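# Full boxes into the tote, empty boxes to their desks

## Task

Place every box in the room that has contents entirely inside the tote, and return every box with nothing in it to the desk it belongs on. The robot must not tip over or be left leaning. Anything that stays put only because the robot is still holding or pressing it does not count as finished.

## Robot and tools

Robot: a Hello Robot Stretch 4 with a single arm. It has an omni-wheel base, a lift running up a mast, an arm that telescopes forward, a three-joint wrist (yaw, pitch, roll) and a two-finger gripper. It stands about 1.6 m tall and the base rim lies within 0.23 m of the base origin. Cameras: head_camera, head_left_camera, head_right_camera (fisheye) and wrist_camera. A loose object may occasionally get nudged by something else.

Frames: the base frame sits on the floor beneath the base centre, x forward, y left, z up. hand_pose is reported in this frame as a point between the open fingertips; with all wrist joints at 0 its axes line up with the base frame, though the printed position may be a little wrong. The odometry frame is wherever the base frame was when the scene began.

execute_actions takes "actions" (a list holding one action, or empty) and optional "cameras" (list of camera names, "all", null or omitted for every camera, [] for none). An empty list just reports state and images. One action may contain "base", "joints", or both, plus optional "pace" and "contact_limits"; alternatively it is {"end_of_arm": "enable_torque"} alone, which re-powers wrist or gripper motors that shut off, leaving them holding in place. Parts of one action start together and may finish at different times.

"base" holds exactly one relative move, measured from where the base last reported itself: {"translate_m": d}, straight ahead in metres, forward positive, -2 to 2; {"strafe_m": d}, sideways in metres, left positive, -2 to 2; {"rotate_rad": d}, turn in place in radians, counter-clockwise (left) positive, -3.2 to 3.2. These are offsets, never positions.

"joints" is a single object keyed by joint name; each value is an absolute target (not an offset): lift_m 0 to 1.2 m; arm_m 0 to 0.55 m extension; wrist_yaw_rad -1.134 to 4.276 (0 straight ahead, positive turns left, 3.14 folded back, beyond 3.4 the arm may block it); wrist_pitch_rad -1.117 to 4.259 (0 level, 1.57 pointing down); wrist_roll_rad -1.117 to 4.259 (0 puts both fingers level, positive is clockwise when viewed from behind); gripper_m -0.038 to 0.141 m fingertip gap (negative means the fingers squeeze each other). Done-tolerances: lift and arm ±0.004, yaw and roll ±0.02, pitch ±0.05, gripper ±0.004. Targets outside a joint range are clipped and the result notes it; any other bad value or unknown key rejects the call with no motion. A part left out of an action may still be driving toward its previous target. One action runs at most 15 s.

"pace" is "slow", "default", "fast" or "max": base 0.1/0.3/0.4/0.6 m/s and 1/2/3/4 rad/s, further limited when the lift is above 0.2 (down to 0.3 m/s and 1 rad/s at full height). "contact_limits" accepts only {"arm_m": x}, x from 0 (gentlest) to 0.75 (firmest), default 0.5; the arm stops with contact_stop when it pushes past that.

wait takes "seconds" (0 to 10), commands nothing and returns the same report as an empty action. zoom_image takes "camera" and "region" [x0, y0, x1, y1] in pixels of that camera's most recent full image, top-left origin, no larger than 504 by 504. finished_scene takes "scene", the current scene number, and is final; the robot must already be holding its last command and the goal must persist. Replying with no tool call ends everything. If a result reports a stop, the remaining execute_actions, wait and finished_scene calls in that same reply are skipped.

Results: base_status and joint_status describe how each commanded motion ended. "done" for the base only means the wheels turned the commanded amount. "off_target": stopped short and maybe still pushing. "contact_stop_at_<key>": blocked by something; that part goes slack (a slack lift may sag under load, slack wheels may roll). "limit_stop_at_tilt": leaning above 6 degrees; lift, arm and wheels go slack and ignore commands until it leans less. "limit_stop_at_own_body": a joint was about to hit the robot; you can move it away, and lift/arm may go slack. This is likely when pitch is below -0.2 while roll is below -0.4 or above 4. "torque_fault": a wrist or gripper motor maxed out and went limp; send enable_torque. on_its_own lists uncommanded behaviour; "held at" there is the held target, not the actual position. lidar_m: 12 distances in metres from the base origin, 30-degree sectors starting straight ahead and going counter-clockwise (4th left, 7th behind, 10th right); "-" means nothing seen or closer than 0.25 m; it spans roughly 0.15 m up to robot height, so table tops register, but glass, thin legs and much behind can be missed. wrist_depth_mm: 7x7 grid of median depths, 100 to 2000 mm, read from top-left. base_odometry counts wheel rotation (slip counts as motion); heading -3.142 to 3.142, left positive. If turned_by_wheels and turned_by_imu differ by over about 0.1 rad, something was hit or wheels slipped. base_tilt in degrees, forward and right positive, with a fixed bias up to about 1.5. motor_effort is percent of maximum, positive toward larger joint values, peak in brackets (noisy); for wheel_0, wheel_1, wheel_2 positive turns the base right. A grip shows as a clear gripper effort change only when firm and commanded at 0 or above; gripper_m and "done" do not confirm a hold.

Calibration gives intrinsics and base-to-camera transforms for each camera; actual values may be slightly off, and arm-mounted camera error grows with joint errors.

Tips and hazards: at the start, lift_m 0.4 with wrist_yaw_rad 0 unfolds the wrist. To grip, command a gap smaller than the object; squeezing harder pulls it toward the wrist. If fingertips stick on a surface, raise the lift. Avoid turning or driving with over 1 kg held and arm_m above 0.2, especially at fast paces, and avoid steady pushes or pulls with a high gripper or high contact limit, since the robot can tip. A level gripper carrying over about 2 kg can fault the wrist. Avoid drops, slams, hard hits and forceful pushes. Fewer seconds of robot motion is better; the robot keeps holding its last command while you deliberate.

Each tool is called after "Emit:" by a JSON object that holds its "method" and its "body", one argument or row to a line.

## Session

Emit:
{"method": "execute_actions", "body": {
  "actions": []
}}

Scene clock: 0.00 s.
base_odometry: x=+0.000 y=+0.000 heading=+0.000 (m, m, rad; odometry frame)
turned_by_wheels: +0.000 (rad since the last result)
turned_by_imu: +0.000 (rad since the last result)
base_tilt: forward=+0.8 right=-0.1 (deg)
lidar_m: 1.00 0.99 1.22 2.22 1.24 0.76 0.68 0.70 0.80 0.68 0.71 0.87
base_status: not commanded
joint_positions: lift_m=+0.209 arm_m=-0.001 wrist_yaw_rad=+3.036 wrist_pitch_rad=-0.009 wrist_roll_rad=-0.004 gripper_m=+0.057
joint_status: not commanded
motor_effort: lift_m=+20 arm_m=-1 wrist_yaw_rad=-1 wrist_pitch_rad=-5 wrist_roll_rad=+0 gripper_m=-3 wheel_0=+0 wheel_1=-1 wheel_2=+0 (%)
hand_pose: x=-0.1073 y=+0.1174 z=+0.3898 quat_wxyz=(+0.053, +0.004, -0.002, +0.999) (m; base frame)
wrist_depth_mm: 134 139 809 891 946 1025 1138 / 110 139 820 891 960 1025 1138 / 115 140 831 891 960 1042 1138 / 136 185 831 904 960 1042 1138 / 732 778 831 891 960 1042 1160 / 741 768 200 891 198 1060 1160 / 750 768 831 112 931 976 976
pictures: head_camera, head_left_camera, head_right_camera, wrist_camera
Images, in order (width x height): head_camera 420x560, head_left_camera 420x672, head_right_camera 420x672, wrist_camera 616x392.

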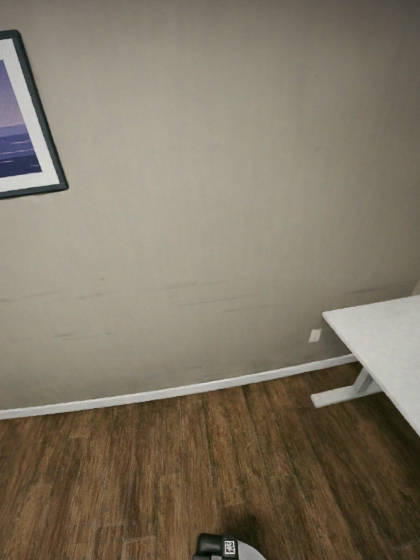

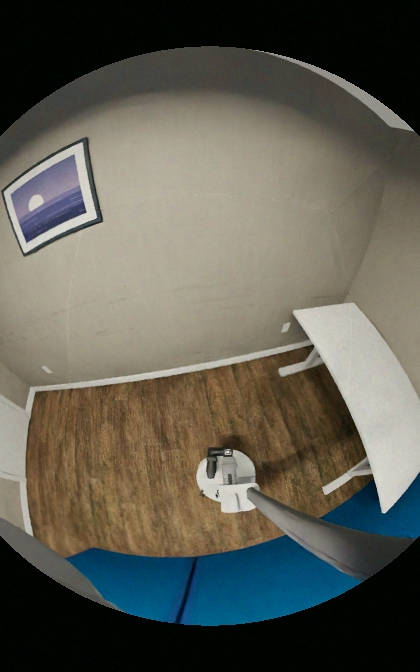

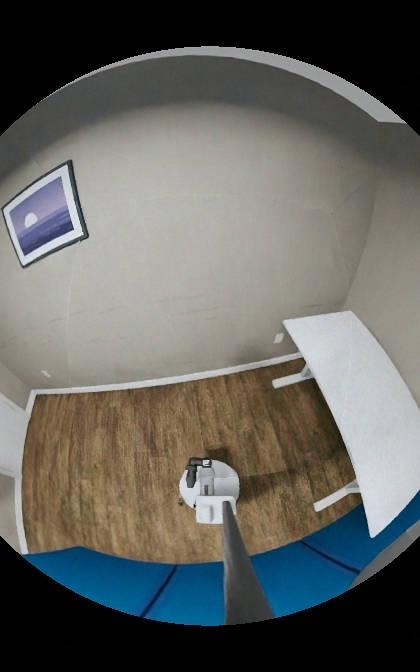

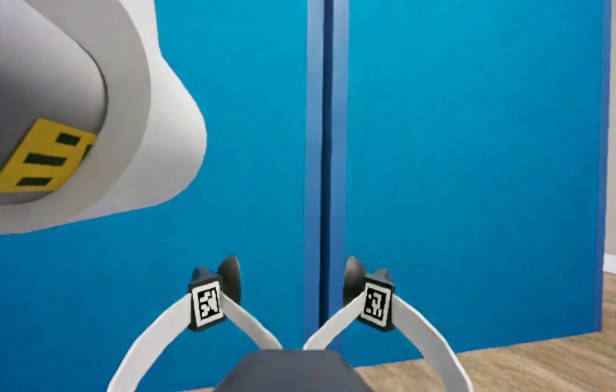

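Emit:
{"method": "execute_actions", "body": {
  "actions": [
    {"base":{"rotate_rad":1.75}}
  ],
  "cameras": ["head_left_camera"]
}}

Emit:
{"method": "execute_actions", "body": {
  "actions": [
    {"base":{"translate_m":1.4},"pace":"fast"}
  ],
  "cameras": []
}}

Emit:
{"method": "execute_actions", "body": {
  "actions": [
    {"base":{"rotate_rad":1.57}}
  ],
  "cameras": ["head_left_camera","head_camera"]
}}

Scene clock: 6.73 s.
base_odometry: x=+0.000 y=+0.000 heading=+1.749 (m, m, rad; odometry frame)
turned_by_wheels: +1.749 (rad since the last result)
turned_by_imu: +1.735 (rad since the last result)
base_tilt: forward=+0.5 right=-0.4 (deg)
lidar_m: 2.23 0.97 0.72 0.68 0.73 0.73 0.69 0.74 1.04 0.99 1.05 1.46
base_status: done
joint_positions: lift_m=+0.209 arm_m=-0.001 wrist_yaw_rad=+3.036 wrist_pitch_rad=-0.009 wrist_roll_rad=-0.004 gripper_m=+0.057
joint_status: not commanded
motor_effort: lift_m=+20(20) arm_m=+0(1) wrist_yaw_rad=-1(1) wrist_pitch_rad=-6(4) wrist_roll_rad=+1(2) gripper_m=-6(4) wheel_0=-2(7) wheel_1=-4(6) wheel_2=-2(9) (%)
hand_pose: x=-0.1073 y=+0.1174 z=+0.3898 quat_wxyz=(+0.053, +0.004, -0.002, +0.999) (m; base frame)
wrist_depth_mm: 134 139 1537 1618 1661 1118 788 / 110 140 960 960 1060 1025 788 / 115 140 1576 1618 1537 1098 798 / 136 185 1618 1661 1537 1098 798 / 1537 1576 1618 1618 1499 1078 788 / 1366 1397 199 1397 198 1078 788 / 931 891 960 112 917 917 788
pictures: head_left_camera
Images, in order (width x height): head_left_camera 420x672.

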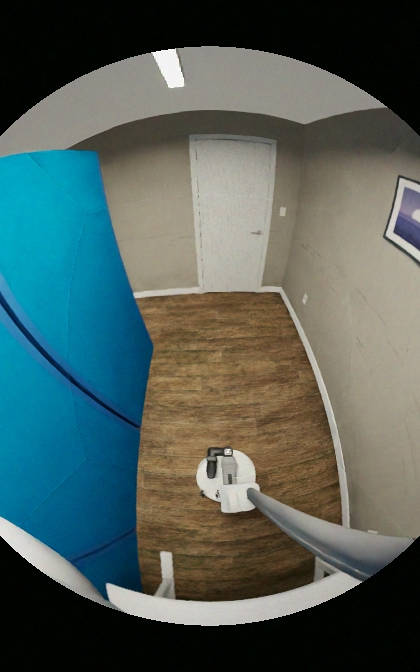

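Scene clock: 11.53 s.
base_odometry: x=-0.249 y=+1.378 heading=+1.750 (m, m, rad; odometry frame)
turned_by_wheels: +0.000 (rad since the last result)
turned_by_imu: -0.002 (rad since the last result)
base_tilt: forward=+0.6 right=-0.3 (deg)
lidar_m: 0.82 0.88 1.25 0.67 0.69 1.01 2.19 1.44 1.06 1.01 1.07 0.87
base_status: done
joint_positions: lift_m=+0.209 arm_m=-0.001 wrist_yaw_rad=+3.036 wrist_pitch_rad=-0.009 wrist_roll_rad=-0.004 gripper_m=+0.057
joint_status: not commanded
motor_effort: lift_m=+20(20) arm_m=+0(1) wrist_yaw_rad=-1(0) wrist_pitch_rad=-5(6) wrist_roll_rad=+2(1) gripper_m=-4(2) wheel_0=+1(4) wheel_1=+2(7) wheel_2=+3(13) (%)
hand_pose: x=-0.1073 y=+0.1174 z=+0.3898 quat_wxyz=(+0.053, +0.004, -0.002, +0.999) (m; base frame)
wrist_depth_mm: 134 139 - - 1756 1060 768 / 110 139 - - 1808 1042 768 / 115 140 - - 1756 1060 768 / 136 184 - - 1756 1060 768 / 1921 - - - 1576 1042 759 / 1336 1366 199 1397 199 1042 768 / 946 891 946 112 946 917 759
pictures: none
No camera images: the call's "cameras" was empty. Leave "cameras" out to get every camera's image.

Scene clock: 13.60 s.
base_odometry: x=-0.249 y=+1.378 heading=-2.964 (m, m, rad; odometry frame)
turned_by_wheels: +1.570 (rad since the last result)
turned_by_imu: +1.558 (rad since the last result)
base_tilt: forward=+0.7 right=-0.3 (deg)
lidar_m: 0.66 0.72 0.98 2.11 1.39 1.04 1.00 1.06 0.86 0.82 0.88 1.23
base_status: done
joint_positions: lift_m=+0.209 arm_m=-0.001 wrist_yaw_rad=+3.036 wrist_pitch_rad=-0.009 wrist_roll_rad=-0.004 gripper_m=+0.057
joint_status: not commanded
motor_effort: lift_m=+20(20) arm_m=-1(1) wrist_yaw_rad=-1(0) wrist_pitch_rad=-6(5) wrist_roll_rad=+1(1) gripper_m=-4(6) wheel_0=-1(5) wheel_1=-3(8) wheel_2=+0(8) (%)
hand_pose: x=-0.1073 y=+0.1174 z=+0.3898 quat_wxyz=(+0.053, +0.004, -0.002, +0.999) (m; base frame)
wrist_depth_mm: 134 139 1118 1160 1182 1229 1255 / 110 140 1138 1182 1205 1229 1255 / 115 140 1138 1182 1205 1255 1281 / 136 185 1160 1160 1205 1255 1281 / 1078 1118 1138 1182 1229 1255 1281 / 1078 1098 200 1160 198 1255 1281 / 931 891 960 112 946 960 976
pictures: head_camera, head_left_camera
Images, in order (width x height): head_camera 420x560, head_left_camera 420x672.

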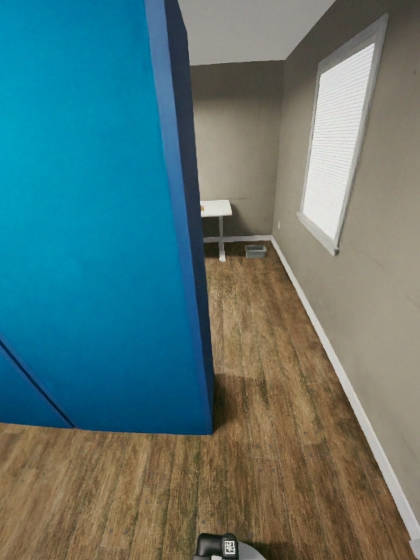

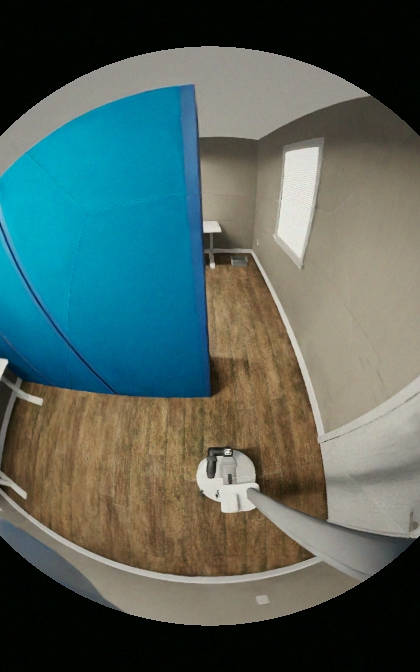

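Emit:
{"method": "execute_actions", "body": {
  "actions": [
    {"base":{"strafe_m":-0.4},"pace":"fast"}
  ],
  "cameras": []
}}

Emit:
{"method": "execute_actions", "body": {
  "actions": [
    {"base":{"translate_m":1.5},"pace":"fast"}
  ],
  "cameras": []
}}

Emit:
{"method": "execute_actions", "body": {
  "actions": [
    {"base":{"rotate_rad":0.9}}
  ],
  "cameras": ["head_left_camera","head_camera"]
}}

Scene clock: 19.17 s.
base_odometry: x=-0.320 y=+1.772 heading=-2.964 (m, m, rad; odometry frame)
turned_by_wheels: +0.000 (rad since the last result)
turned_by_imu: +0.001 (rad since the last result)
base_tilt: forward=+0.6 right=-0.2 (deg)
lidar_m: 1.79 0.83 1.00 2.48 1.42 1.08 0.99 0.63 0.43 0.42 0.43 0.67
base_status: done
joint_positions: lift_m=+0.209 arm_m=-0.001 wrist_yaw_rad=+3.036 wrist_pitch_rad=-0.009 wrist_roll_rad=-0.004 gripper_m=+0.057
joint_status: not commanded
motor_effort: lift_m=+20(20) arm_m=-1(1) wrist_yaw_rad=-1(1) wrist_pitch_rad=-6(5) wrist_roll_rad=+1(2) gripper_m=-8(5) wheel_0=-2(17) wheel_1=+1(16) wheel_2=+1(2) (%)
hand_pose: x=-0.1073 y=+0.1174 z=+0.3898 quat_wxyz=(+0.053, +0.004, -0.002, +0.999) (m; base frame)
wrist_depth_mm: 135 139 1118 1182 1182 1255 1255 / 110 139 1138 1160 1205 1229 1255 / 115 140 1138 1182 1205 1229 1281 / 136 185 1160 1182 1205 1229 1281 / 991 1138 1138 1182 1205 1255 1281 / 991 1118 200 1182 199 1229 1281 / 878 891 960 112 946 976 976
pictures: none
No camera images: the call's "cameras" was empty. Leave "cameras" out to get every camera's image.

Scene clock: 24.20 s.
base_odometry: x=-1.796 y=+1.506 heading=-2.963 (m, m, rad; odometry frame)
turned_by_wheels: +0.000 (rad since the last result)
turned_by_imu: -0.002 (rad since the last result)
base_tilt: forward=+0.4 right=-0.2 (deg)
lidar_m: 1.46 1.50 2.09 1.29 0.57 0.68 1.77 0.70 0.50 0.44 0.46 0.65
base_status: done
joint_positions: lift_m=+0.209 arm_m=-0.001 wrist_yaw_rad=+3.036 wrist_pitch_rad=-0.009 wrist_roll_rad=-0.004 gripper_m=+0.057
joint_status: not commanded
motor_effort: lift_m=+20(20) arm_m=-1(0) wrist_yaw_rad=-1(1) wrist_pitch_rad=-5(6) wrist_roll_rad=+1(2) gripper_m=-3(6) wheel_0=+0(10) wheel_1=+3(12) wheel_2=+2(14) (%)
hand_pose: x=-0.1073 y=+0.1174 z=+0.3898 quat_wxyz=(+0.053, +0.004, -0.002, +0.999) (m; base frame)
wrist_depth_mm: 135 139 - - - 668 521 / 110 139 - - - 661 525 / 115 140 - - - 661 517 / 136 185 - - - 661 778 / 1042 1708 - - - 654 788 / 1042 1366 200 1397 198 654 759 / 917 891 946 112 917 580 627
pictures: none
No camera images: the call's "cameras" was empty. Leave "cameras" out to get every camera's image.

Scene clock: 25.83 s.
base_odometry: x=-1.796 y=+1.506 heading=-2.064 (m, m, rad; odometry frame)
turned_by_wheels: +0.900 (rad since the last result)
turned_by_imu: +0.893 (rad since the last result)
base_tilt: forward=+0.6 right=-0.2 (deg)
lidar_m: 1.81 2.44 0.57 0.58 2.52 0.82 0.52 0.47 0.45 0.57 1.27 1.46
base_status: done
joint_positions: lift_m=+0.209 arm_m=-0.001 wrist_yaw_rad=+3.036 wrist_pitch_rad=-0.009 wrist_roll_rad=-0.004 gripper_m=+0.057
joint_status: not commanded
motor_effort: lift_m=+20(20) arm_m=-1(1) wrist_yaw_rad=+0(1) wrist_pitch_rad=-7(6) wrist_roll_rad=+2(1) gripper_m=-1(4) wheel_0=-2(8) wheel_1=-2(4) wheel_2=-1(8) (%)
hand_pose: x=-0.1073 y=+0.1174 z=+0.3898 quat_wxyz=(+0.053, +0.004, -0.002, +0.999) (m; base frame)
wrist_depth_mm: 135 139 741 904 1160 1618 - / 110 139 741 904 1182 1618 - / 115 140 741 917 1182 1661 - / 136 185 759 917 1205 1708 - / 544 634 741 917 1205 1661 - / 544 627 199 904 198 1464 1430 / 544 609 715 112 931 976 960
pictures: head_camera, head_left_camera
Images, in order (width x height): head_camera 420x560, head_left_camera 420x672.

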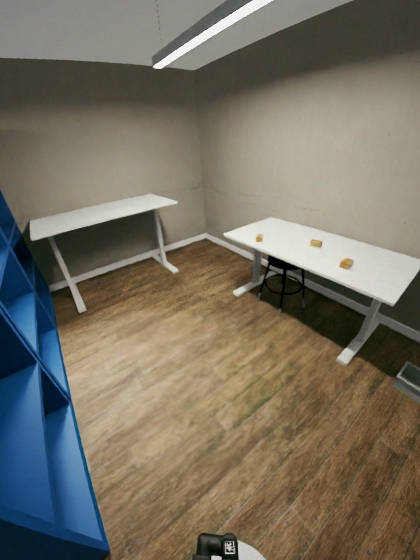

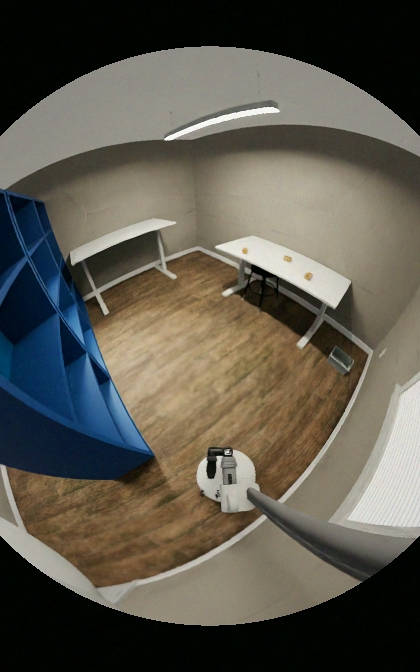

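Emit:
{"method": "execute_actions", "body": {
  "actions": [
    {"base":{"translate_m":1.0},"joints":{"lift_m":0.75,"wrist_yaw_rad":0,"gripper_m":0.13},"pace":"fast"}
  ],
  "cameras": []
}}

Emit:
{"method": "execute_actions", "body": {
  "actions": [
    {"base":{"rotate_rad":-0.88}}
  ]
}}

Scene clock: 32.10 s.
base_odometry: x=-2.269 y=+0.624 heading=-2.063 (m, m, rad; odometry frame)
turned_by_wheels: +0.000 (rad since the last result)
turned_by_imu: -0.002 (rad since the last result)
base_tilt: forward=+0.5 right=-0.2 (deg)
lidar_m: 1.02 1.68 1.60 1.04 0.93 0.95 1.38 1.25 1.26 0.91 0.80 0.82
base_status: done
joint_positions: lift_m=+0.750 arm_m=-0.001 wrist_yaw_rad=+0.000 wrist_pitch_rad=-0.009 wrist_roll_rad=-0.004 gripper_m=+0.130
joint_status: all done
motor_effort: lift_m=+23(24) arm_m=-1(1) wrist_yaw_rad=-2(4) wrist_pitch_rad=-5(6) wrist_roll_rad=+1(1) gripper_m=-2(7) wheel_0=+0(6) wheel_1=+0(12) wheel_2=+3(12) (%)
hand_pose: x=+0.4588 y=-0.0873 z=+0.9306 quat_wxyz=(+1.000, -0.002, -0.005, +0.000) (m; base frame)
wrist_depth_mm: 1921 - - - 1756 1430 1205 / 1983 - - - 1756 1430 1205 / 1983 - - - 1708 1430 1229 / 1921 - - - 1756 1464 1229 / 1983 - - - 1661 1366 1205 / 1983 208 - - 220 759 842 / 1983 1921 - 112 1397 654 574
pictures: none
No camera images: the call's "cameras" was empty. Leave "cameras" out to get every camera's image.

Scene clock: 33.70 s.
base_odometry: x=-2.269 y=+0.624 heading=-2.943 (m, m, rad; odometry frame)
turned_by_wheels: -0.880 (rad since the last result)
turned_by_imu: -0.874 (rad since the last result)
base_tilt: forward=+0.6 right=-0.3 (deg)
lidar_m: 0.80 0.85 1.21 1.67 1.30 0.95 0.95 1.01 1.29 1.24 1.28 0.85
base_status: done
joint_positions: lift_m=+0.750 arm_m=-0.001 wrist_yaw_rad=+0.000 wrist_pitch_rad=-0.009 wrist_roll_rad=-0.004 gripper_m=+0.130
joint_status: not commanded
motor_effort: lift_m=+22(23) arm_m=-1(1) wrist_yaw_rad=-2(2) wrist_pitch_rad=-7(5) wrist_roll_rad=+0(1) gripper_m=-1(1) wheel_0=+1(6) wheel_1=+3(7) wheel_2=+1(8) (%)
hand_pose: x=+0.4588 y=-0.0874 z=+0.9307 quat_wxyz=(+1.000, -0.002, -0.005, +0.000) (m; base frame)
wrist_depth_mm: 1366 1366 1397 1366 1366 1366 1366 / 1366 1397 1397 1397 1397 1366 1366 / 1366 1397 1397 1397 1397 1366 1366 / 1430 1366 1397 1397 1397 1397 1366 / 1397 1397 1397 1397 1397 1397 1397 / 778 208 741 820 220 768 1397 / 627 627 603 112 647 654 654
pictures: head_camera, head_left_camera, head_right_camera, wrist_camera
camera_calibration (this result's frames):
wrist_camera: T_world_to_cam=[[-0.0434658, -0.998825, 0.0214355, -0.0952532], [-0.0185579, -0.0206449, -0.999615, 0.99325], [0.998883, -0.0438469, -0.0176387, -0.216468], [0, 0, 0, 1]] pos_world=[0.230519, -0.0841271, 0.991091]
Images, in order (width x height): head_camera 420x560, head_left_camera 420x672, head_right_camera 420x672, wrist_camera 616x392.

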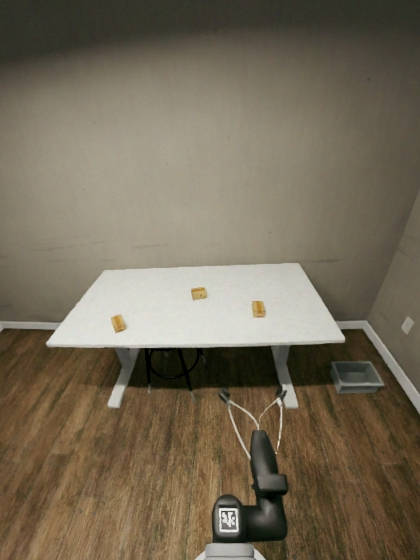

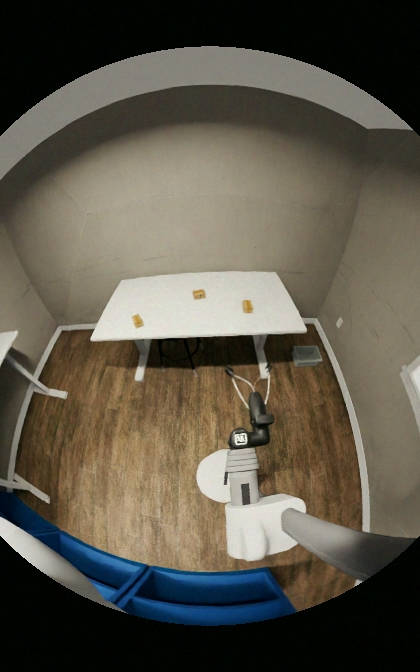

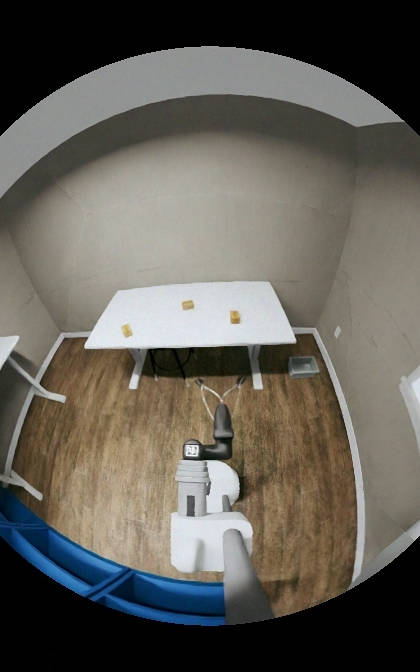

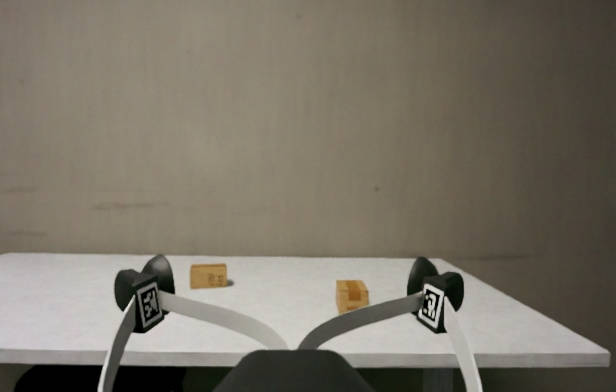

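Emit:
{"method": "execute_actions", "body": {
  "actions": [
    {"base":{"strafe_m":-0.115},"joints":{"wrist_pitch_rad":0.5,"lift_m":0.76}}
  ],
  "cameras": []
}}

Emit:
{"method": "execute_actions", "body": {
  "actions": [
    {"base":{"translate_m":0.4}}
  ],
  "cameras": ["wrist_camera","head_camera"]
}}

Scene clock: 40.20 s.
base_odometry: x=-2.292 y=+0.737 heading=-2.943 (m, m, rad; odometry frame)
turned_by_wheels: +0.000 (rad since the last result)
turned_by_imu: +0.000 (rad since the last result)
base_tilt: forward=+0.7 right=-0.2 (deg)
lidar_m: 0.80 0.84 1.20 1.80 1.33 0.97 0.93 1.62 1.16 1.11 1.18 0.83
base_status: done
joint_positions: lift_m=+0.760 arm_m=-0.001 wrist_yaw_rad=+0.000 wrist_pitch_rad=+0.502 wrist_roll_rad=-0.004 gripper_m=+0.130
joint_status: all done
motor_effort: lift_m=+23(22) arm_m=-1(0) wrist_yaw_rad=-1(1) wrist_pitch_rad=-3(5) wrist_roll_rad=+1(1) gripper_m=+0(2) wheel_0=+1(7) wheel_1=-2(8) wheel_2=+0(1) (%)
hand_pose: x=+0.4233 y=-0.0874 z=+0.7992 quat_wxyz=(+0.969, -0.002, +0.248, +0.000) (m; base frame)
wrist_depth_mm: 1255 1255 1255 1229 1255 1255 1255 / 820 842 854 831 917 1308 1366 / 654 661 683 647 661 668 1430 / 904 1576 1618 1618 1537 1618 1576 / 1430 1430 1499 1499 1464 1537 1464 / 1182 208 1205 1255 220 1205 1229 / 1042 1025 1078 112 1078 1060 1060
pictures: none
No camera images: the call's "cameras" was empty. Leave "cameras" out to get every camera's image.

Scene clock: 43.03 s.
base_odometry: x=-2.684 y=+0.658 heading=-2.943 (m, m, rad; odometry frame)
turned_by_wheels: +0.000 (rad since the last result)
turned_by_imu: +0.000 (rad since the last result)
base_tilt: forward=+0.5 right=+0.0 (deg)
lidar_m: 0.41 0.44 0.60 1.78 1.85 1.39 1.34 1.62 1.20 1.14 0.61 0.44
base_status: done
joint_positions: lift_m=+0.760 arm_m=-0.001 wrist_yaw_rad=+0.000 wrist_pitch_rad=+0.502 wrist_roll_rad=-0.004 gripper_m=+0.130
joint_status: not commanded
motor_effort: lift_m=+23(23) arm_m=+0(1) wrist_yaw_rad=-1(1) wrist_pitch_rad=-4(5) wrist_roll_rad=+2(1) gripper_m=+0(1) wheel_0=+0(8) wheel_1=+3(6) wheel_2=+2(9) (%)
hand_pose: x=+0.4233 y=-0.0874 z=+0.7992 quat_wxyz=(+0.969, -0.002, +0.248, +0.000) (m; base frame)
wrist_depth_mm: 904 891 891 878 878 878 878 / 809 831 854 878 904 931 946 / 544 580 597 609 615 634 1008 / 436 445 449 397 466 473 484 / 357 362 366 373 375 379 384 / 300 209 297 310 220 307 319 / 274 276 273 112 277 278 281
pictures: head_camera, wrist_camera
camera_calibration (this result's frames):
wrist_camera: T_world_to_cam=[[-0.027447, -0.998824, 0.0399744, -0.115585], [-0.504993, -0.0206567, -0.862876, 0.95782], [0.862687, -0.0438702, -0.503832, 0.262952], [0, 0, 0, 1]] pos_world=[0.253675, -0.0841278, 0.963584]
Images, in order (width x height): head_camera 420x560, wrist_camera 616x392.

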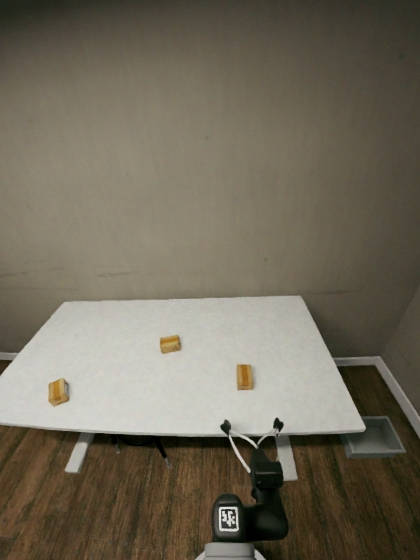

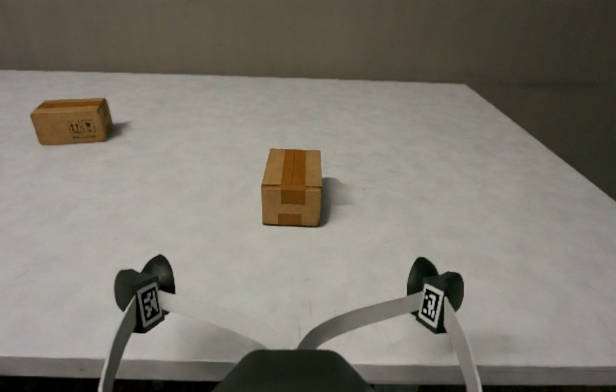

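Emit:
{"method": "execute_actions", "body": {
  "actions": [
    {"joints":{"arm_m":0.2,"lift_m":0.725}}
  ],
  "cameras": ["wrist_camera"]
}}

Scene clock: 47.30 s.
base_odometry: x=-2.684 y=+0.658 heading=-2.943 (m, m, rad; odometry frame)
turned_by_wheels: +0.000 (rad since the last result)
turned_by_imu: -0.001 (rad since the last result)
base_tilt: forward=+0.6 right=-0.3 (deg)
lidar_m: 0.42 0.43 0.60 1.78 1.85 1.39 1.34 1.63 1.19 1.14 0.59 0.43
base_status: not commanded
joint_positions: lift_m=+0.725 arm_m=+0.199 wrist_yaw_rad=+0.000 wrist_pitch_rad=+0.502 wrist_roll_rad=-0.004 gripper_m=+0.130
joint_status: all done
motor_effort: lift_m=+17(18) arm_m=+7(5) wrist_yaw_rad=-2(0) wrist_pitch_rad=-4(4) wrist_roll_rad=+2(0) gripper_m=-2(0) wheel_0=+0(0) wheel_1=+3(3) wheel_2=+2(2) (%)
hand_pose: x=+0.6226 y=-0.0874 z=+0.7647 quat_wxyz=(+0.969, -0.002, +0.248, +0.001) (m; base frame)
wrist_depth_mm: 715 707 699 699 699 691 691 / 683 715 723 732 732 732 741 / 459 496 500 508 521 530 585 / 370 377 384 389 394 402 407 / 303 306 298 237 319 322 324 / 254 208 203 198 220 262 271 / 220 216 217 112 229 224 231
pictures: wrist_camera
camera_calibration (this result's frames):
wrist_camera: T_world_to_cam=[[-0.0273286, -0.998827, 0.0399775, -0.108778], [-0.505082, -0.0207146, -0.862823, 1.0287], [0.862639, -0.0437717, -0.503923, 0.0736433], [0, 0, 0, 1]] pos_world=[0.453078, -0.0841182, 0.929046]
Images, in order (width x height): wrist_camera 616x392.

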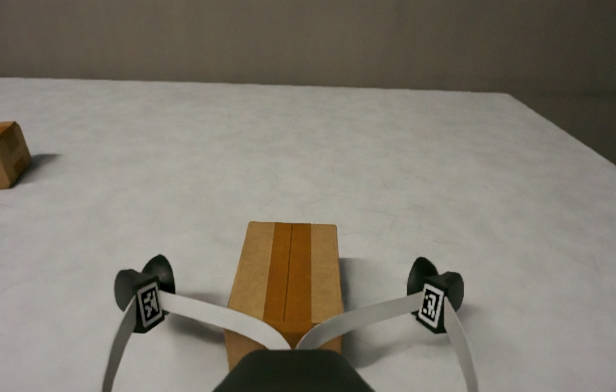

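Emit:
{"method": "execute_actions", "body": {
  "actions": [
    {"joints":{"lift_m":0.712,"arm_m":0.19}}
  ],
  "cameras": []
}}

Emit:
{"method": "execute_actions", "body": {
  "actions": [
    {"joints":{"gripper_m":0.01}}
  ],
  "cameras": ["wrist_camera"]
}}

Emit:
{"method": "execute_actions", "body": {
  "actions": [
    {"joints":{"lift_m":0.76},"pace":"slow"}
  ],
  "cameras": ["wrist_camera"]
}}

Scene clock: 50.80 s.
base_odometry: x=-2.684 y=+0.658 heading=-2.943 (m, m, rad; odometry frame)
turned_by_wheels: +0.000 (rad since the last result)
turned_by_imu: -0.001 (rad since the last result)
base_tilt: forward=+0.6 right=-0.2 (deg)
lidar_m: 0.41 0.44 0.62 1.77 1.85 1.39 1.33 1.66 1.18 1.12 0.59 0.42
base_status: not commanded
joint_positions: lift_m=+0.712 arm_m=+0.191 wrist_yaw_rad=+0.000 wrist_pitch_rad=+0.502 wrist_roll_rad=-0.004 gripper_m=+0.130
joint_status: all done
motor_effort: lift_m=+17(12) arm_m=-7(8) wrist_yaw_rad=-1(1) wrist_pitch_rad=-3(5) wrist_roll_rad=+2(1) gripper_m=-2(1) wheel_0=+0(0) wheel_1=+3(3) wheel_2=+2(2) (%)
hand_pose: x=+0.6150 y=-0.0874 z=+0.7517 quat_wxyz=(+0.969, -0.002, +0.248, +0.000) (m; base frame)
wrist_depth_mm: 715 715 715 715 707 699 699 / 647 661 676 699 723 732 750 / 427 459 469 480 488 496 512 / 347 353 359 362 368 375 382 / 283 287 279 217 297 301 303 / 238 208 192 192 220 243 254 / 206 204 209 112 215 211 216
pictures: none
No camera images: the call's "cameras" was empty. Leave "cameras" out to get every camera's image.

Scene clock: 52.90 s.
base_odometry: x=-2.684 y=+0.658 heading=-2.943 (m, m, rad; odometry frame)
turned_by_wheels: +0.000 (rad since the last result)
turned_by_imu: +0.000 (rad since the last result)
base_tilt: forward=+0.5 right=-0.2 (deg)
lidar_m: 0.42 0.42 0.60 1.79 1.84 1.39 1.33 1.65 1.18 1.14 0.60 0.42
base_status: not commanded
joint_positions: lift_m=+0.712 arm_m=+0.191 wrist_yaw_rad=+0.000 wrist_pitch_rad=+0.505 wrist_roll_rad=-0.004 gripper_m=+0.010
joint_status: all done
motor_effort: lift_m=+18(18) arm_m=-7(7) wrist_yaw_rad=-2(2) wrist_pitch_rad=-14(14) wrist_roll_rad=+1(1) gripper_m=-22(25) wheel_0=+0(0) wheel_1=+3(3) wheel_2=+2(2) (%)
hand_pose: x=+0.6146 y=-0.0873 z=+0.7507 quat_wxyz=(+0.968, -0.002, +0.250, +0.001) (m; base frame)
wrist_depth_mm: 715 715 715 707 715 699 699 / 627 640 654 683 699 723 750 / 418 452 459 466 477 484 500 / 342 347 353 357 364 368 373 / 279 283 274 206 291 297 301 / 236 231 182 179 188 248 250 / 203 200 202 112 211 202 214
pictures: wrist_camera
camera_calibration (this result's frames):
wrist_camera: T_world_to_cam=[[-0.0270028, -0.998832, 0.0400732, -0.108667], [-0.508079, -0.0208101, -0.861059, 1.01309], [0.860887, -0.0436114, -0.506923, 0.0769262], [0, 0, 0, 1]] pos_world=[0.445569, -0.0841026, 0.915678]
Images, in order (width x height): wrist_camera 616x392.

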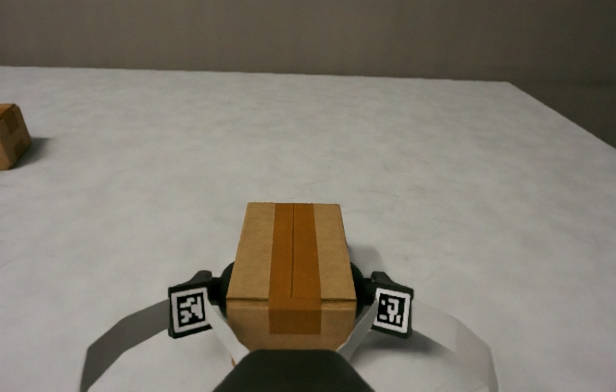

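Scene clock: 54.17 s.
base_odometry: x=-2.684 y=+0.658 heading=-2.943 (m, m, rad; odometry frame)
turned_by_wheels: +0.000 (rad since the last result)
turned_by_imu: +0.000 (rad since the last result)
base_tilt: forward=+0.6 right=-0.2 (deg)
lidar_m: 0.42 0.43 0.61 1.78 1.86 1.38 1.34 1.63 1.20 1.13 0.60 0.44
base_status: not commanded
joint_positions: lift_m=+0.760 arm_m=+0.191 wrist_yaw_rad=+0.000 wrist_pitch_rad=+0.506 wrist_roll_rad=-0.004 gripper_m=+0.010
joint_status: all done
motor_effort: lift_m=+25(23) arm_m=-7(7) wrist_yaw_rad=-2(2) wrist_pitch_rad=-16(15) wrist_roll_rad=+1(1) gripper_m=-24(23) wheel_0=+0(0) wheel_1=+3(3) wheel_2=+2(2) (%)
hand_pose: x=+0.6145 y=-0.0873 z=+0.7981 quat_wxyz=(+0.968, -0.002, +0.250, +0.001) (m; base frame)
wrist_depth_mm: 715 715 715 707 707 699 691 / 750 741 759 759 759 759 750 / 554 564 574 585 597 609 788 / 413 433 442 449 455 462 469 / 349 353 345 206 368 373 375 / 296 287 182 179 189 312 314 / 254 250 253 111 265 253 270
pictures: wrist_camera
camera_calibration (this result's frames):
wrist_camera: T_world_to_cam=[[-0.026993, -0.998832, 0.0400801, -0.110579], [-0.508297, -0.02081, -0.860931, 1.0539], [0.860759, -0.0436117, -0.507141, 0.101234], [0, 0, 0, 1]] pos_world=[0.445574, -0.0841027, 0.963111]
Images, in order (width x height): wrist_camera 616x392.

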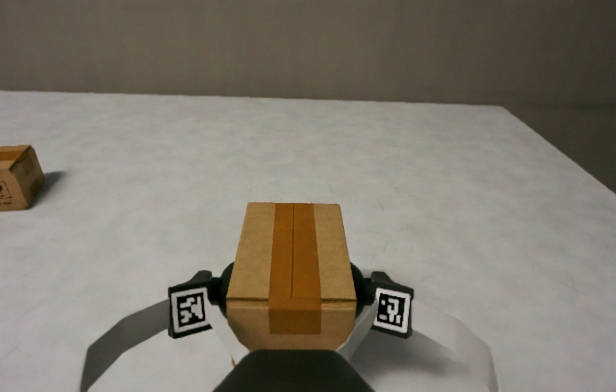

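Emit:
{"method": "execute_actions", "body": {
  "actions": [
    {"base":{"translate_m":-0.2},"joints":{"arm_m":0}}
  ],
  "cameras": []
}}

Emit:
{"method": "execute_actions", "body": {
  "actions": [
    {"base":{"strafe_m":-0.75},"joints":{"lift_m":0.3}}
  ],
  "cameras": ["wrist_camera","head_camera"]
}}

Scene clock: 59.53 s.
base_odometry: x=-2.488 y=+0.698 heading=-2.943 (m, m, rad; odometry frame)
turned_by_wheels: +0.000 (rad since the last result)
turned_by_imu: -0.001 (rad since the last result)
base_tilt: forward=+0.6 right=-0.2 (deg)
lidar_m: 0.60 0.64 0.89 1.77 1.61 1.18 1.13 1.63 1.19 1.13 1.02 0.65
base_status: done
joint_positions: lift_m=+0.760 arm_m=+0.001 wrist_yaw_rad=+0.000 wrist_pitch_rad=+0.506 wrist_roll_rad=-0.004 gripper_m=+0.010
joint_status: all done
motor_effort: lift_m=+24(24) arm_m=-7(10) wrist_yaw_rad=-1(0) wrist_pitch_rad=-16(15) wrist_roll_rad=+0(1) gripper_m=-25(23) wheel_0=-2(10) wheel_1=-4(9) wheel_2=-1(9) (%)
hand_pose: x=+0.4244 y=-0.0875 z=+0.7981 quat_wxyz=(+0.968, -0.002, +0.250, +0.000) (m; base frame)
wrist_depth_mm: 1078 1078 1098 1060 1060 1078 1060 / 798 732 831 854 891 1098 1138 / 559 574 580 597 609 621 1205 / 452 459 445 452 459 466 473 / 1042 1397 1430 205 1397 1464 1430 / 1160 1060 182 179 189 1255 1281 / 1008 1025 1042 112 1060 1025 1025
pictures: none
No camera images: the call's "cameras" was empty. Leave "cameras" out to get every camera's image.

Scene clock: 63.37 s.
base_odometry: x=-2.636 y=+1.433 heading=-2.943 (m, m, rad; odometry frame)
turned_by_wheels: +0.000 (rad since the last result)
turned_by_imu: +0.002 (rad since the last result)
base_tilt: forward=+0.7 right=-0.2 (deg)
lidar_m: 0.71 0.68 0.88 2.53 1.61 1.28 1.48 0.55 0.38 0.37 0.40 0.61
base_status: done
joint_positions: lift_m=+0.300 arm_m=+0.001 wrist_yaw_rad=+0.000 wrist_pitch_rad=+0.506 wrist_roll_rad=-0.004 gripper_m=+0.010
joint_status: all done
motor_effort: lift_m=+19(22) arm_m=-7(7) wrist_yaw_rad=-1(0) wrist_pitch_rad=-15(16) wrist_roll_rad=+2(1) gripper_m=-21(24) wheel_0=-1(9) wheel_1=-3(12) wheel_2=-1(2) (%)
hand_pose: x=+0.4245 y=-0.0874 z=+0.3385 quat_wxyz=(+0.968, -0.002, +0.250, +0.000) (m; base frame)
wrist_depth_mm: 699 1060 1042 1060 1042 809 564 / 741 1118 1138 1138 1118 798 554 / 831 1182 1182 1182 1182 788 549 / 831 904 866 759 960 778 544 / 715 750 621 205 750 732 539 / 627 609 182 179 189 640 535 / 544 530 535 112 564 535 508
pictures: head_camera, wrist_camera
camera_calibration (this result's frames):
wrist_camera: T_world_to_cam=[[-0.0273784, -0.998821, 0.0400811, -0.0972229], [-0.508341, -0.020613, -0.860909, 0.561663], [0.860721, -0.0439452, -0.507177, 0.0317618], [0, 0, 0, 1]] pos_world=[0.255516, -0.084135, 0.503546]
Images, in order (width x height): head_camera 420x560, wrist_camera 616x392.

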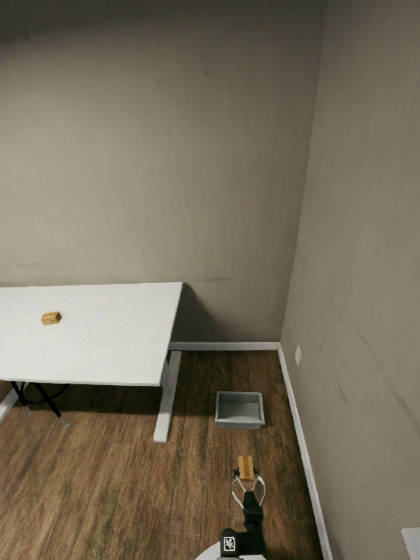

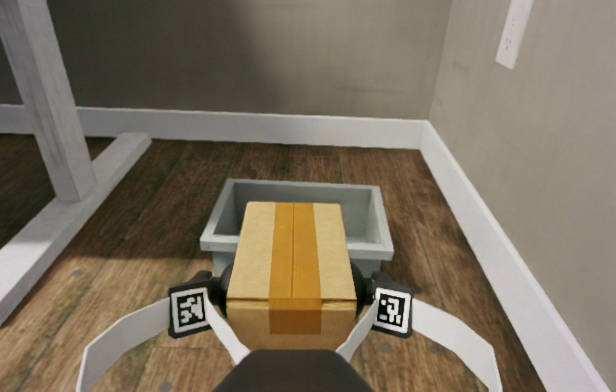

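Emit:
{"method": "execute_actions", "body": {
  "actions": [
    {"base":{"strafe_m":-0.06},"joints":{"wrist_pitch_rad":1.1,"lift_m":0.32}}
  ],
  "cameras": []
}}

Emit:
{"method": "execute_actions", "body": {
  "actions": [
    {"base":{"translate_m":0.3},"joints":{"arm_m":0.23}}
  ],
  "cameras": ["wrist_camera","head_camera"]
}}

Scene clock: 68.67 s.
base_odometry: x=-2.647 y=+1.492 heading=-2.944 (m, m, rad; odometry frame)
turned_by_wheels: +0.000 (rad since the last result)
turned_by_imu: -0.001 (rad since the last result)
base_tilt: forward=+0.7 right=-0.1 (deg)
lidar_m: 0.71 0.68 0.88 2.60 1.66 1.30 1.25 0.46 0.33 0.30 0.34 0.53
base_status: done
joint_positions: lift_m=+0.320 arm_m=+0.001 wrist_yaw_rad=+0.000 wrist_pitch_rad=+1.103 wrist_roll_rad=-0.004 gripper_m=+0.011
joint_status: all done
motor_effort: lift_m=+25(23) arm_m=-7(7) wrist_yaw_rad=+0(0) wrist_pitch_rad=-7(11) wrist_roll_rad=+0(1) gripper_m=-24(23) wheel_0=+0(7) wheel_1=-3(10) wheel_2=-1(2) (%)
hand_pose: x=+0.3021 y=-0.0875 z=+0.2404 quat_wxyz=(+0.852, -0.002, +0.524, +0.001) (m; base frame)
wrist_depth_mm: 615 621 603 585 647 621 455 / 569 580 585 591 597 591 449 / 530 535 544 554 564 554 442 / 500 504 508 517 521 521 430 / 469 473 469 205 488 492 413 / 442 439 182 179 189 462 407 / 415 418 421 112 433 430 402
pictures: none
No camera images: the call's "cameras" was empty. Leave "cameras" out to get every camera's image.

Scene clock: 71.13 s.
base_odometry: x=-2.942 y=+1.433 heading=-2.943 (m, m, rad; odometry frame)
turned_by_wheels: +0.000 (rad since the last result)
turned_by_imu: +0.000 (rad since the last result)
base_tilt: forward=+0.9 right=-0.1 (deg)
lidar_m: 0.42 0.47 0.46 1.31 2.07 1.57 1.33 0.46 0.35 0.35 0.38 0.43
base_status: done
joint_positions: lift_m=+0.320 arm_m=+0.229 wrist_yaw_rad=+0.000 wrist_pitch_rad=+1.103 wrist_roll_rad=-0.004 gripper_m=+0.011
joint_status: all done
motor_effort: lift_m=+24(25) arm_m=+7(5) wrist_yaw_rad=-1(1) wrist_pitch_rad=-8(8) wrist_roll_rad=+0(1) gripper_m=-22(24) wheel_0=+2(3) wheel_1=+3(8) wheel_2=-1(9) (%)
hand_pose: x=+0.5299 y=-0.0874 z=+0.2404 quat_wxyz=(+0.852, -0.002, +0.524, +0.001) (m; base frame)
wrist_depth_mm: 615 615 634 634 640 627 488 / 569 569 585 591 591 591 477 / 525 535 539 544 554 559 459 / 496 500 504 517 517 521 449 / 459 407 389 206 418 488 439 / 433 364 181 179 189 462 439 / 329 410 418 112 407 427 430
pictures: head_camera, wrist_camera
camera_calibration (this result's frames):
wrist_camera: T_world_to_cam=[[0.000144649, -0.998823, 0.0485042, -0.106971], [-0.904407, -0.020826, -0.426162, 0.63615], [0.426671, -0.0438059, -0.903346, 0.216492], [0, 0, 0, 1]] pos_world=[0.482983, -0.0841131, 0.471859]
Images, in order (width x height): head_camera 420x560, wrist_camera 616x392.

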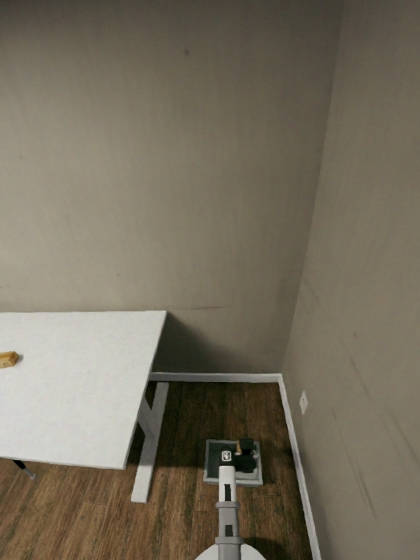

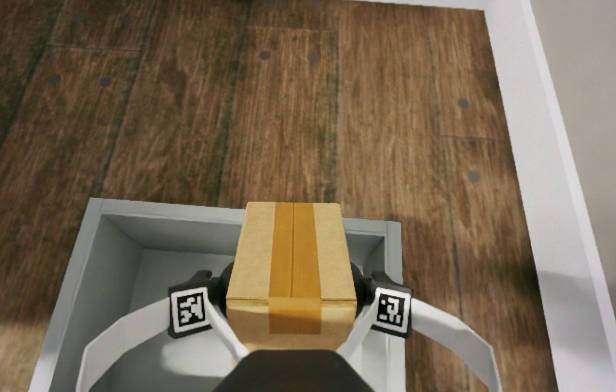

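Emit:
{"method": "execute_actions", "body": {
  "actions": [
    {"joints":{"lift_m":0.13,"arm_m":0.22}}
  ],
  "cameras": ["wrist_camera","head_camera"]
}}

Scene clock: 75.10 s.
base_odometry: x=-2.942 y=+1.433 heading=-2.943 (m, m, rad; odometry frame)
turned_by_wheels: +0.000 (rad since the last result)
turned_by_imu: -0.001 (rad since the last result)
base_tilt: forward=+0.7 right=-0.1 (deg)
lidar_m: 0.45 0.47 0.47 1.30 2.06 1.60 1.33 0.47 0.37 0.35 0.35 0.53
base_status: not commanded
joint_positions: lift_m=+0.130 arm_m=+0.221 wrist_yaw_rad=+0.000 wrist_pitch_rad=+1.103 wrist_roll_rad=-0.004 gripper_m=+0.011
joint_status: all done
motor_effort: lift_m=+19(23) arm_m=-7(7) wrist_yaw_rad=-1(1) wrist_pitch_rad=-7(8) wrist_roll_rad=+2(0) gripper_m=-23(24) wheel_0=+2(2) wheel_1=+3(3) wheel_2=-1(1) (%)
hand_pose: x=+0.5222 y=-0.0874 z=+0.0508 quat_wxyz=(+0.852, -0.002, +0.524, +0.001) (m; base frame)
wrist_depth_mm: 362 368 370 377 382 389 392 / 202 199 200 199 200 353 362 / 251 251 243 236 229 203 336 / 281 293 291 279 286 183 312 / 270 274 274 205 279 175 293 / 255 257 182 179 189 159 276 / 243 243 246 112 250 147 257
pictures: head_camera, wrist_camera
camera_calibration (this result's frames):
wrist_camera: T_world_to_cam=[[0.0000661895, -0.998823, 0.0485044, -0.0977455], [-0.90454, -0.0207416, -0.425885, 0.548408], [0.42639, -0.0438459, -0.903476, 0.0486877], [0, 0, 0, 1]] pos_world=[0.475303, -0.0841209, 0.282288]
Images, in order (width x height): head_camera 420x560, wrist_camera 616x392.

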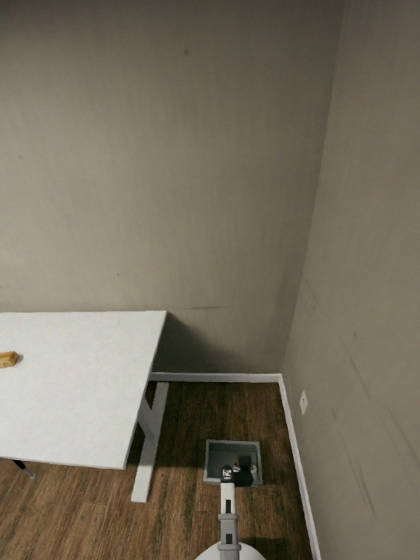

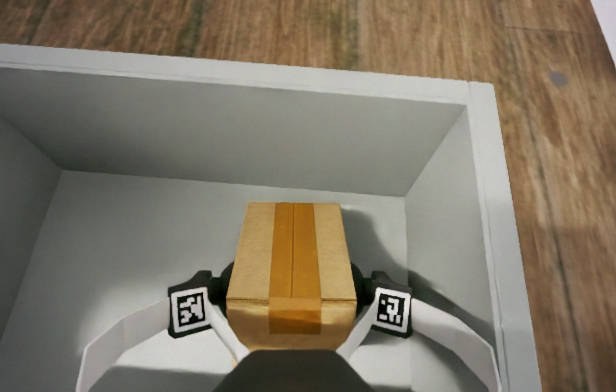

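Emit:
{"method": "execute_actions", "body": {
  "actions": [
    {"joints":{"gripper_m":0.075,"lift_m":0.122},"pace":"slow"}
  ],
  "cameras": []
}}

Emit:
{"method": "execute_actions", "body": {
  "actions": [
    {"joints":{"lift_m":0.3}}
  ],
  "cameras": ["wrist_camera"]
}}

Emit:
{"method": "execute_actions", "body": {
  "actions": [
    {"base":{"translate_m":-0.2},"joints":{"lift_m":1.0,"arm_m":0,"wrist_pitch_rad":1.57},"pace":"fast"}
  ],
  "cameras": []
}}

Emit:
{"method": "execute_actions", "body": {
  "actions": [
    {"base":{"strafe_m":1.12},"joints":{"gripper_m":0.13},"pace":"fast"}
  ],
  "cameras": []
}}

Emit:
{"method": "execute_actions", "body": {
  "actions": [
    {"base":{"translate_m":0.2},"joints":{"arm_m":0.45}}
  ],
  "cameras": ["wrist_camera","head_camera"]
}}

Scene clock: 84.70 s.
base_odometry: x=-2.942 y=+1.433 heading=-2.943 (m, m, rad; odometry frame)
turned_by_wheels: +0.000 (rad since the last result)
turned_by_imu: -0.001 (rad since the last result)
base_tilt: forward=+0.7 right=-0.1 (deg)
lidar_m: 0.43 0.45 0.44 1.30 2.07 1.60 1.33 0.47 0.35 0.36 0.39 0.55
base_status: not commanded
joint_positions: lift_m=+0.122 arm_m=+0.221 wrist_yaw_rad=+0.000 wrist_pitch_rad=+1.101 wrist_roll_rad=-0.004 gripper_m=+0.075
joint_status: all done
motor_effort: lift_m=+17(13) arm_m=-6(7) wrist_yaw_rad=+0(1) wrist_pitch_rad=-3(7) wrist_roll_rad=+2(1) gripper_m=-4(20) wheel_0=+2(2) wheel_1=+4(3) wheel_2=-1(1) (%)
hand_pose: x=+0.5224 y=-0.0875 z=+0.0432 quat_wxyz=(+0.852, -0.001, +0.523, +0.001) (m; base frame)
wrist_depth_mm: 353 359 362 368 373 379 384 / 202 197 193 194 194 342 355 / 251 248 241 235 228 189 329 / 277 287 286 238 282 180 304 / 263 270 267 224 273 165 286 / 250 252 200 209 200 160 268 / 237 236 241 112 244 143 249
pictures: none
No camera images: the call's "cameras" was empty. Leave "cameras" out to get every camera's image.

Scene clock: 86.53 s.
base_odometry: x=-2.942 y=+1.433 heading=-2.943 (m, m, rad; odometry frame)
turned_by_wheels: +0.000 (rad since the last result)
turned_by_imu: +0.000 (rad since the last result)
base_tilt: forward=+0.7 right=-0.2 (deg)
lidar_m: 0.41 0.45 0.45 1.30 2.08 1.57 1.31 0.46 0.35 0.37 0.38 0.41
base_status: not commanded
joint_positions: lift_m=+0.300 arm_m=+0.221 wrist_yaw_rad=+0.000 wrist_pitch_rad=+1.101 wrist_roll_rad=-0.004 gripper_m=+0.075
joint_status: all done
motor_effort: lift_m=+23(24) arm_m=-6(6) wrist_yaw_rad=+0(0) wrist_pitch_rad=-3(3) wrist_roll_rad=+0(1) gripper_m=-3(4) wheel_0=+2(2) wheel_1=+4(4) wheel_2=-1(1) (%)
hand_pose: x=+0.5225 y=-0.0875 z=+0.2207 quat_wxyz=(+0.852, -0.002, +0.523, +0.001) (m; base frame)
wrist_depth_mm: 591 591 603 615 621 615 484 / 549 554 559 564 574 574 469 / 508 517 521 525 535 539 452 / 473 379 375 492 500 504 445 / 439 418 439 421 439 469 442 / 343 413 201 384 200 442 436 / 324 392 402 112 329 415 413
pictures: wrist_camera
camera_calibration (this result's frames):
wrist_camera: T_world_to_cam=[[-0.000406446, -0.998823, 0.0485041, -0.105788], [-0.903783, -0.0203924, -0.427506, 0.621017], [0.427992, -0.0440109, -0.90271, 0.201004], [0, 0, 0, 1]] pos_world=[0.475193, -0.084153, 0.452068]
Images, in order (width x height): wrist_camera 616x392.

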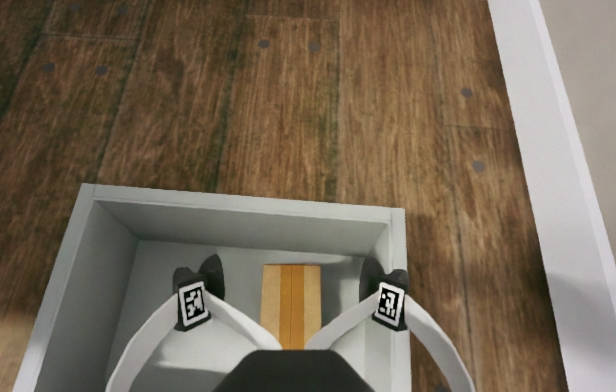

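Scene clock: 89.37 s.
base_odometry: x=-2.745 y=+1.472 heading=-2.944 (m, m, rad; odometry frame)
turned_by_wheels: +0.000 (rad since the last result)
turned_by_imu: -0.001 (rad since the last result)
base_tilt: forward=+0.7 right=-0.4 (deg)
lidar_m: 0.61 0.62 0.75 2.57 1.75 1.40 1.26 0.46 0.32 0.30 0.37 0.55
base_status: done
joint_positions: lift_m=+1.000 arm_m=+0.001 wrist_yaw_rad=+0.000 wrist_pitch_rad=+1.570 wrist_roll_rad=-0.004 gripper_m=+0.075
joint_status: all done
motor_effort: lift_m=+23(25) arm_m=-7(8) wrist_yaw_rad=+0(2) wrist_pitch_rad=-1(3) wrist_roll_rad=+1(2) gripper_m=-4(3) wheel_0=-2(10) wheel_1=-3(8) wheel_2=-2(13) (%)
hand_pose: x=+0.1723 y=-0.0874 z=+0.8895 quat_wxyz=(+0.707, -0.001, +0.707, +0.001) (m; base frame)
wrist_depth_mm: 1060 1098 1098 1098 1098 634 445 / 1078 1098 1078 1118 1098 621 442 / 1098 1098 1118 1098 1078 609 436 / 1098 1098 1118 1138 1078 603 427 / 1098 1118 904 917 976 585 424 / 1118 1118 200 917 200 574 415 / 1118 1118 1138 112 991 508 410
pictures: none
No camera images: the call's "cameras" was empty. Leave "cameras" out to get every camera's image.

Scene clock: 93.80 s.
base_odometry: x=-2.525 y=+0.374 heading=-2.944 (m, m, rad; odometry frame)
turned_by_wheels: +0.000 (rad since the last result)
turned_by_imu: -0.005 (rad since the last result)
base_tilt: forward=+0.6 right=-0.1 (deg)
lidar_m: 0.51 0.54 0.74 1.47 1.56 1.26 1.22 1.30 1.53 1.45 0.73 0.52
base_status: done
joint_positions: lift_m=+1.000 arm_m=+0.001 wrist_yaw_rad=+0.000 wrist_pitch_rad=+1.570 wrist_roll_rad=-0.004 gripper_m=+0.130
joint_status: all done
motor_effort: lift_m=+22(23) arm_m=-7(7) wrist_yaw_rad=+0(1) wrist_pitch_rad=+1(1) wrist_roll_rad=+2(1) gripper_m=-4(2) wheel_0=+1(10) wheel_1=+0(8) wheel_2=+0(1) (%)
hand_pose: x=+0.1723 y=-0.0874 z=+0.8895 quat_wxyz=(+0.707, -0.001, +0.707, +0.001) (m; base frame)
wrist_depth_mm: 1078 1078 1098 1098 1118 1118 1138 / 1078 1098 1118 1118 1118 1118 1160 / 1078 1098 1118 1138 1118 1118 1138 / 1098 1098 1098 1118 1138 1138 1160 / 1098 1118 904 904 1138 1160 1160 / 1098 209 904 904 220 1160 1160 / 1098 1118 1138 112 1160 1182 1182
pictures: none
No camera images: the call's "cameras" was empty. Leave "cameras" out to get every camera's image.

Scene clock: 96.20 s.
base_odometry: x=-2.721 y=+0.334 heading=-2.943 (m, m, rad; odometry frame)
turned_by_wheels: +0.000 (rad since the last result)
turned_by_imu: +0.000 (rad since the last result)
base_tilt: forward=+0.6 right=-0.2 (deg)
lidar_m: 0.31 0.32 0.46 1.46 1.54 1.49 1.43 1.52 1.53 1.45 0.46 0.33
base_status: done
joint_positions: lift_m=+1.000 arm_m=+0.449 wrist_yaw_rad=+0.000 wrist_pitch_rad=+1.570 wrist_roll_rad=-0.004 gripper_m=+0.130
joint_status: all done
motor_effort: lift_m=+22(23) arm_m=+6(5) wrist_yaw_rad=-1(2) wrist_pitch_rad=+2(2) wrist_roll_rad=+1(2) gripper_m=+1(2) wheel_0=+1(4) wheel_1=+3(9) wheel_2=+0(12) (%)
hand_pose: x=+0.6200 y=-0.0874 z=+0.8895 quat_wxyz=(+0.707, -0.001, +0.707, +0.001) (m; base frame)
wrist_depth_mm: 375 379 384 387 389 394 397 / 377 382 384 389 392 397 402 / 382 387 384 342 394 399 402 / 382 387 389 394 399 402 404 / 387 389 394 397 399 402 410 / 389 209 394 399 220 407 413 / 392 397 397 112 404 410 415
pictures: head_camera, wrist_camera
camera_calibration (this result's frames):
wrist_camera: T_world_to_cam=[[0.0220533, -0.998817, 0.0433334, -0.147478], [-0.999423, -0.0209054, 0.0267667, 0.650273], [-0.0258292, -0.0438986, -0.998702, 1.12979], [0, 0, 0, 1]] pos_world=[0.682332, -0.0841135, 1.11731]
Images, in order (width x height): head_camera 420x560, wrist_camera 616x392.

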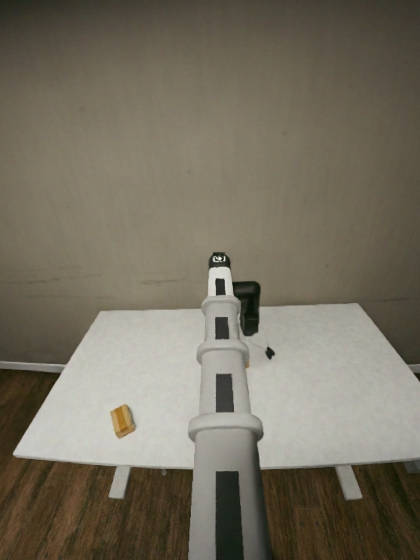

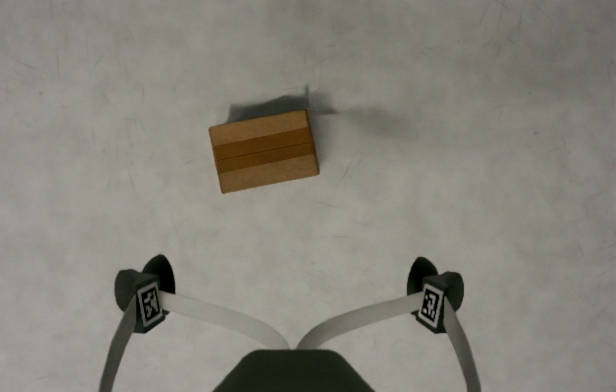

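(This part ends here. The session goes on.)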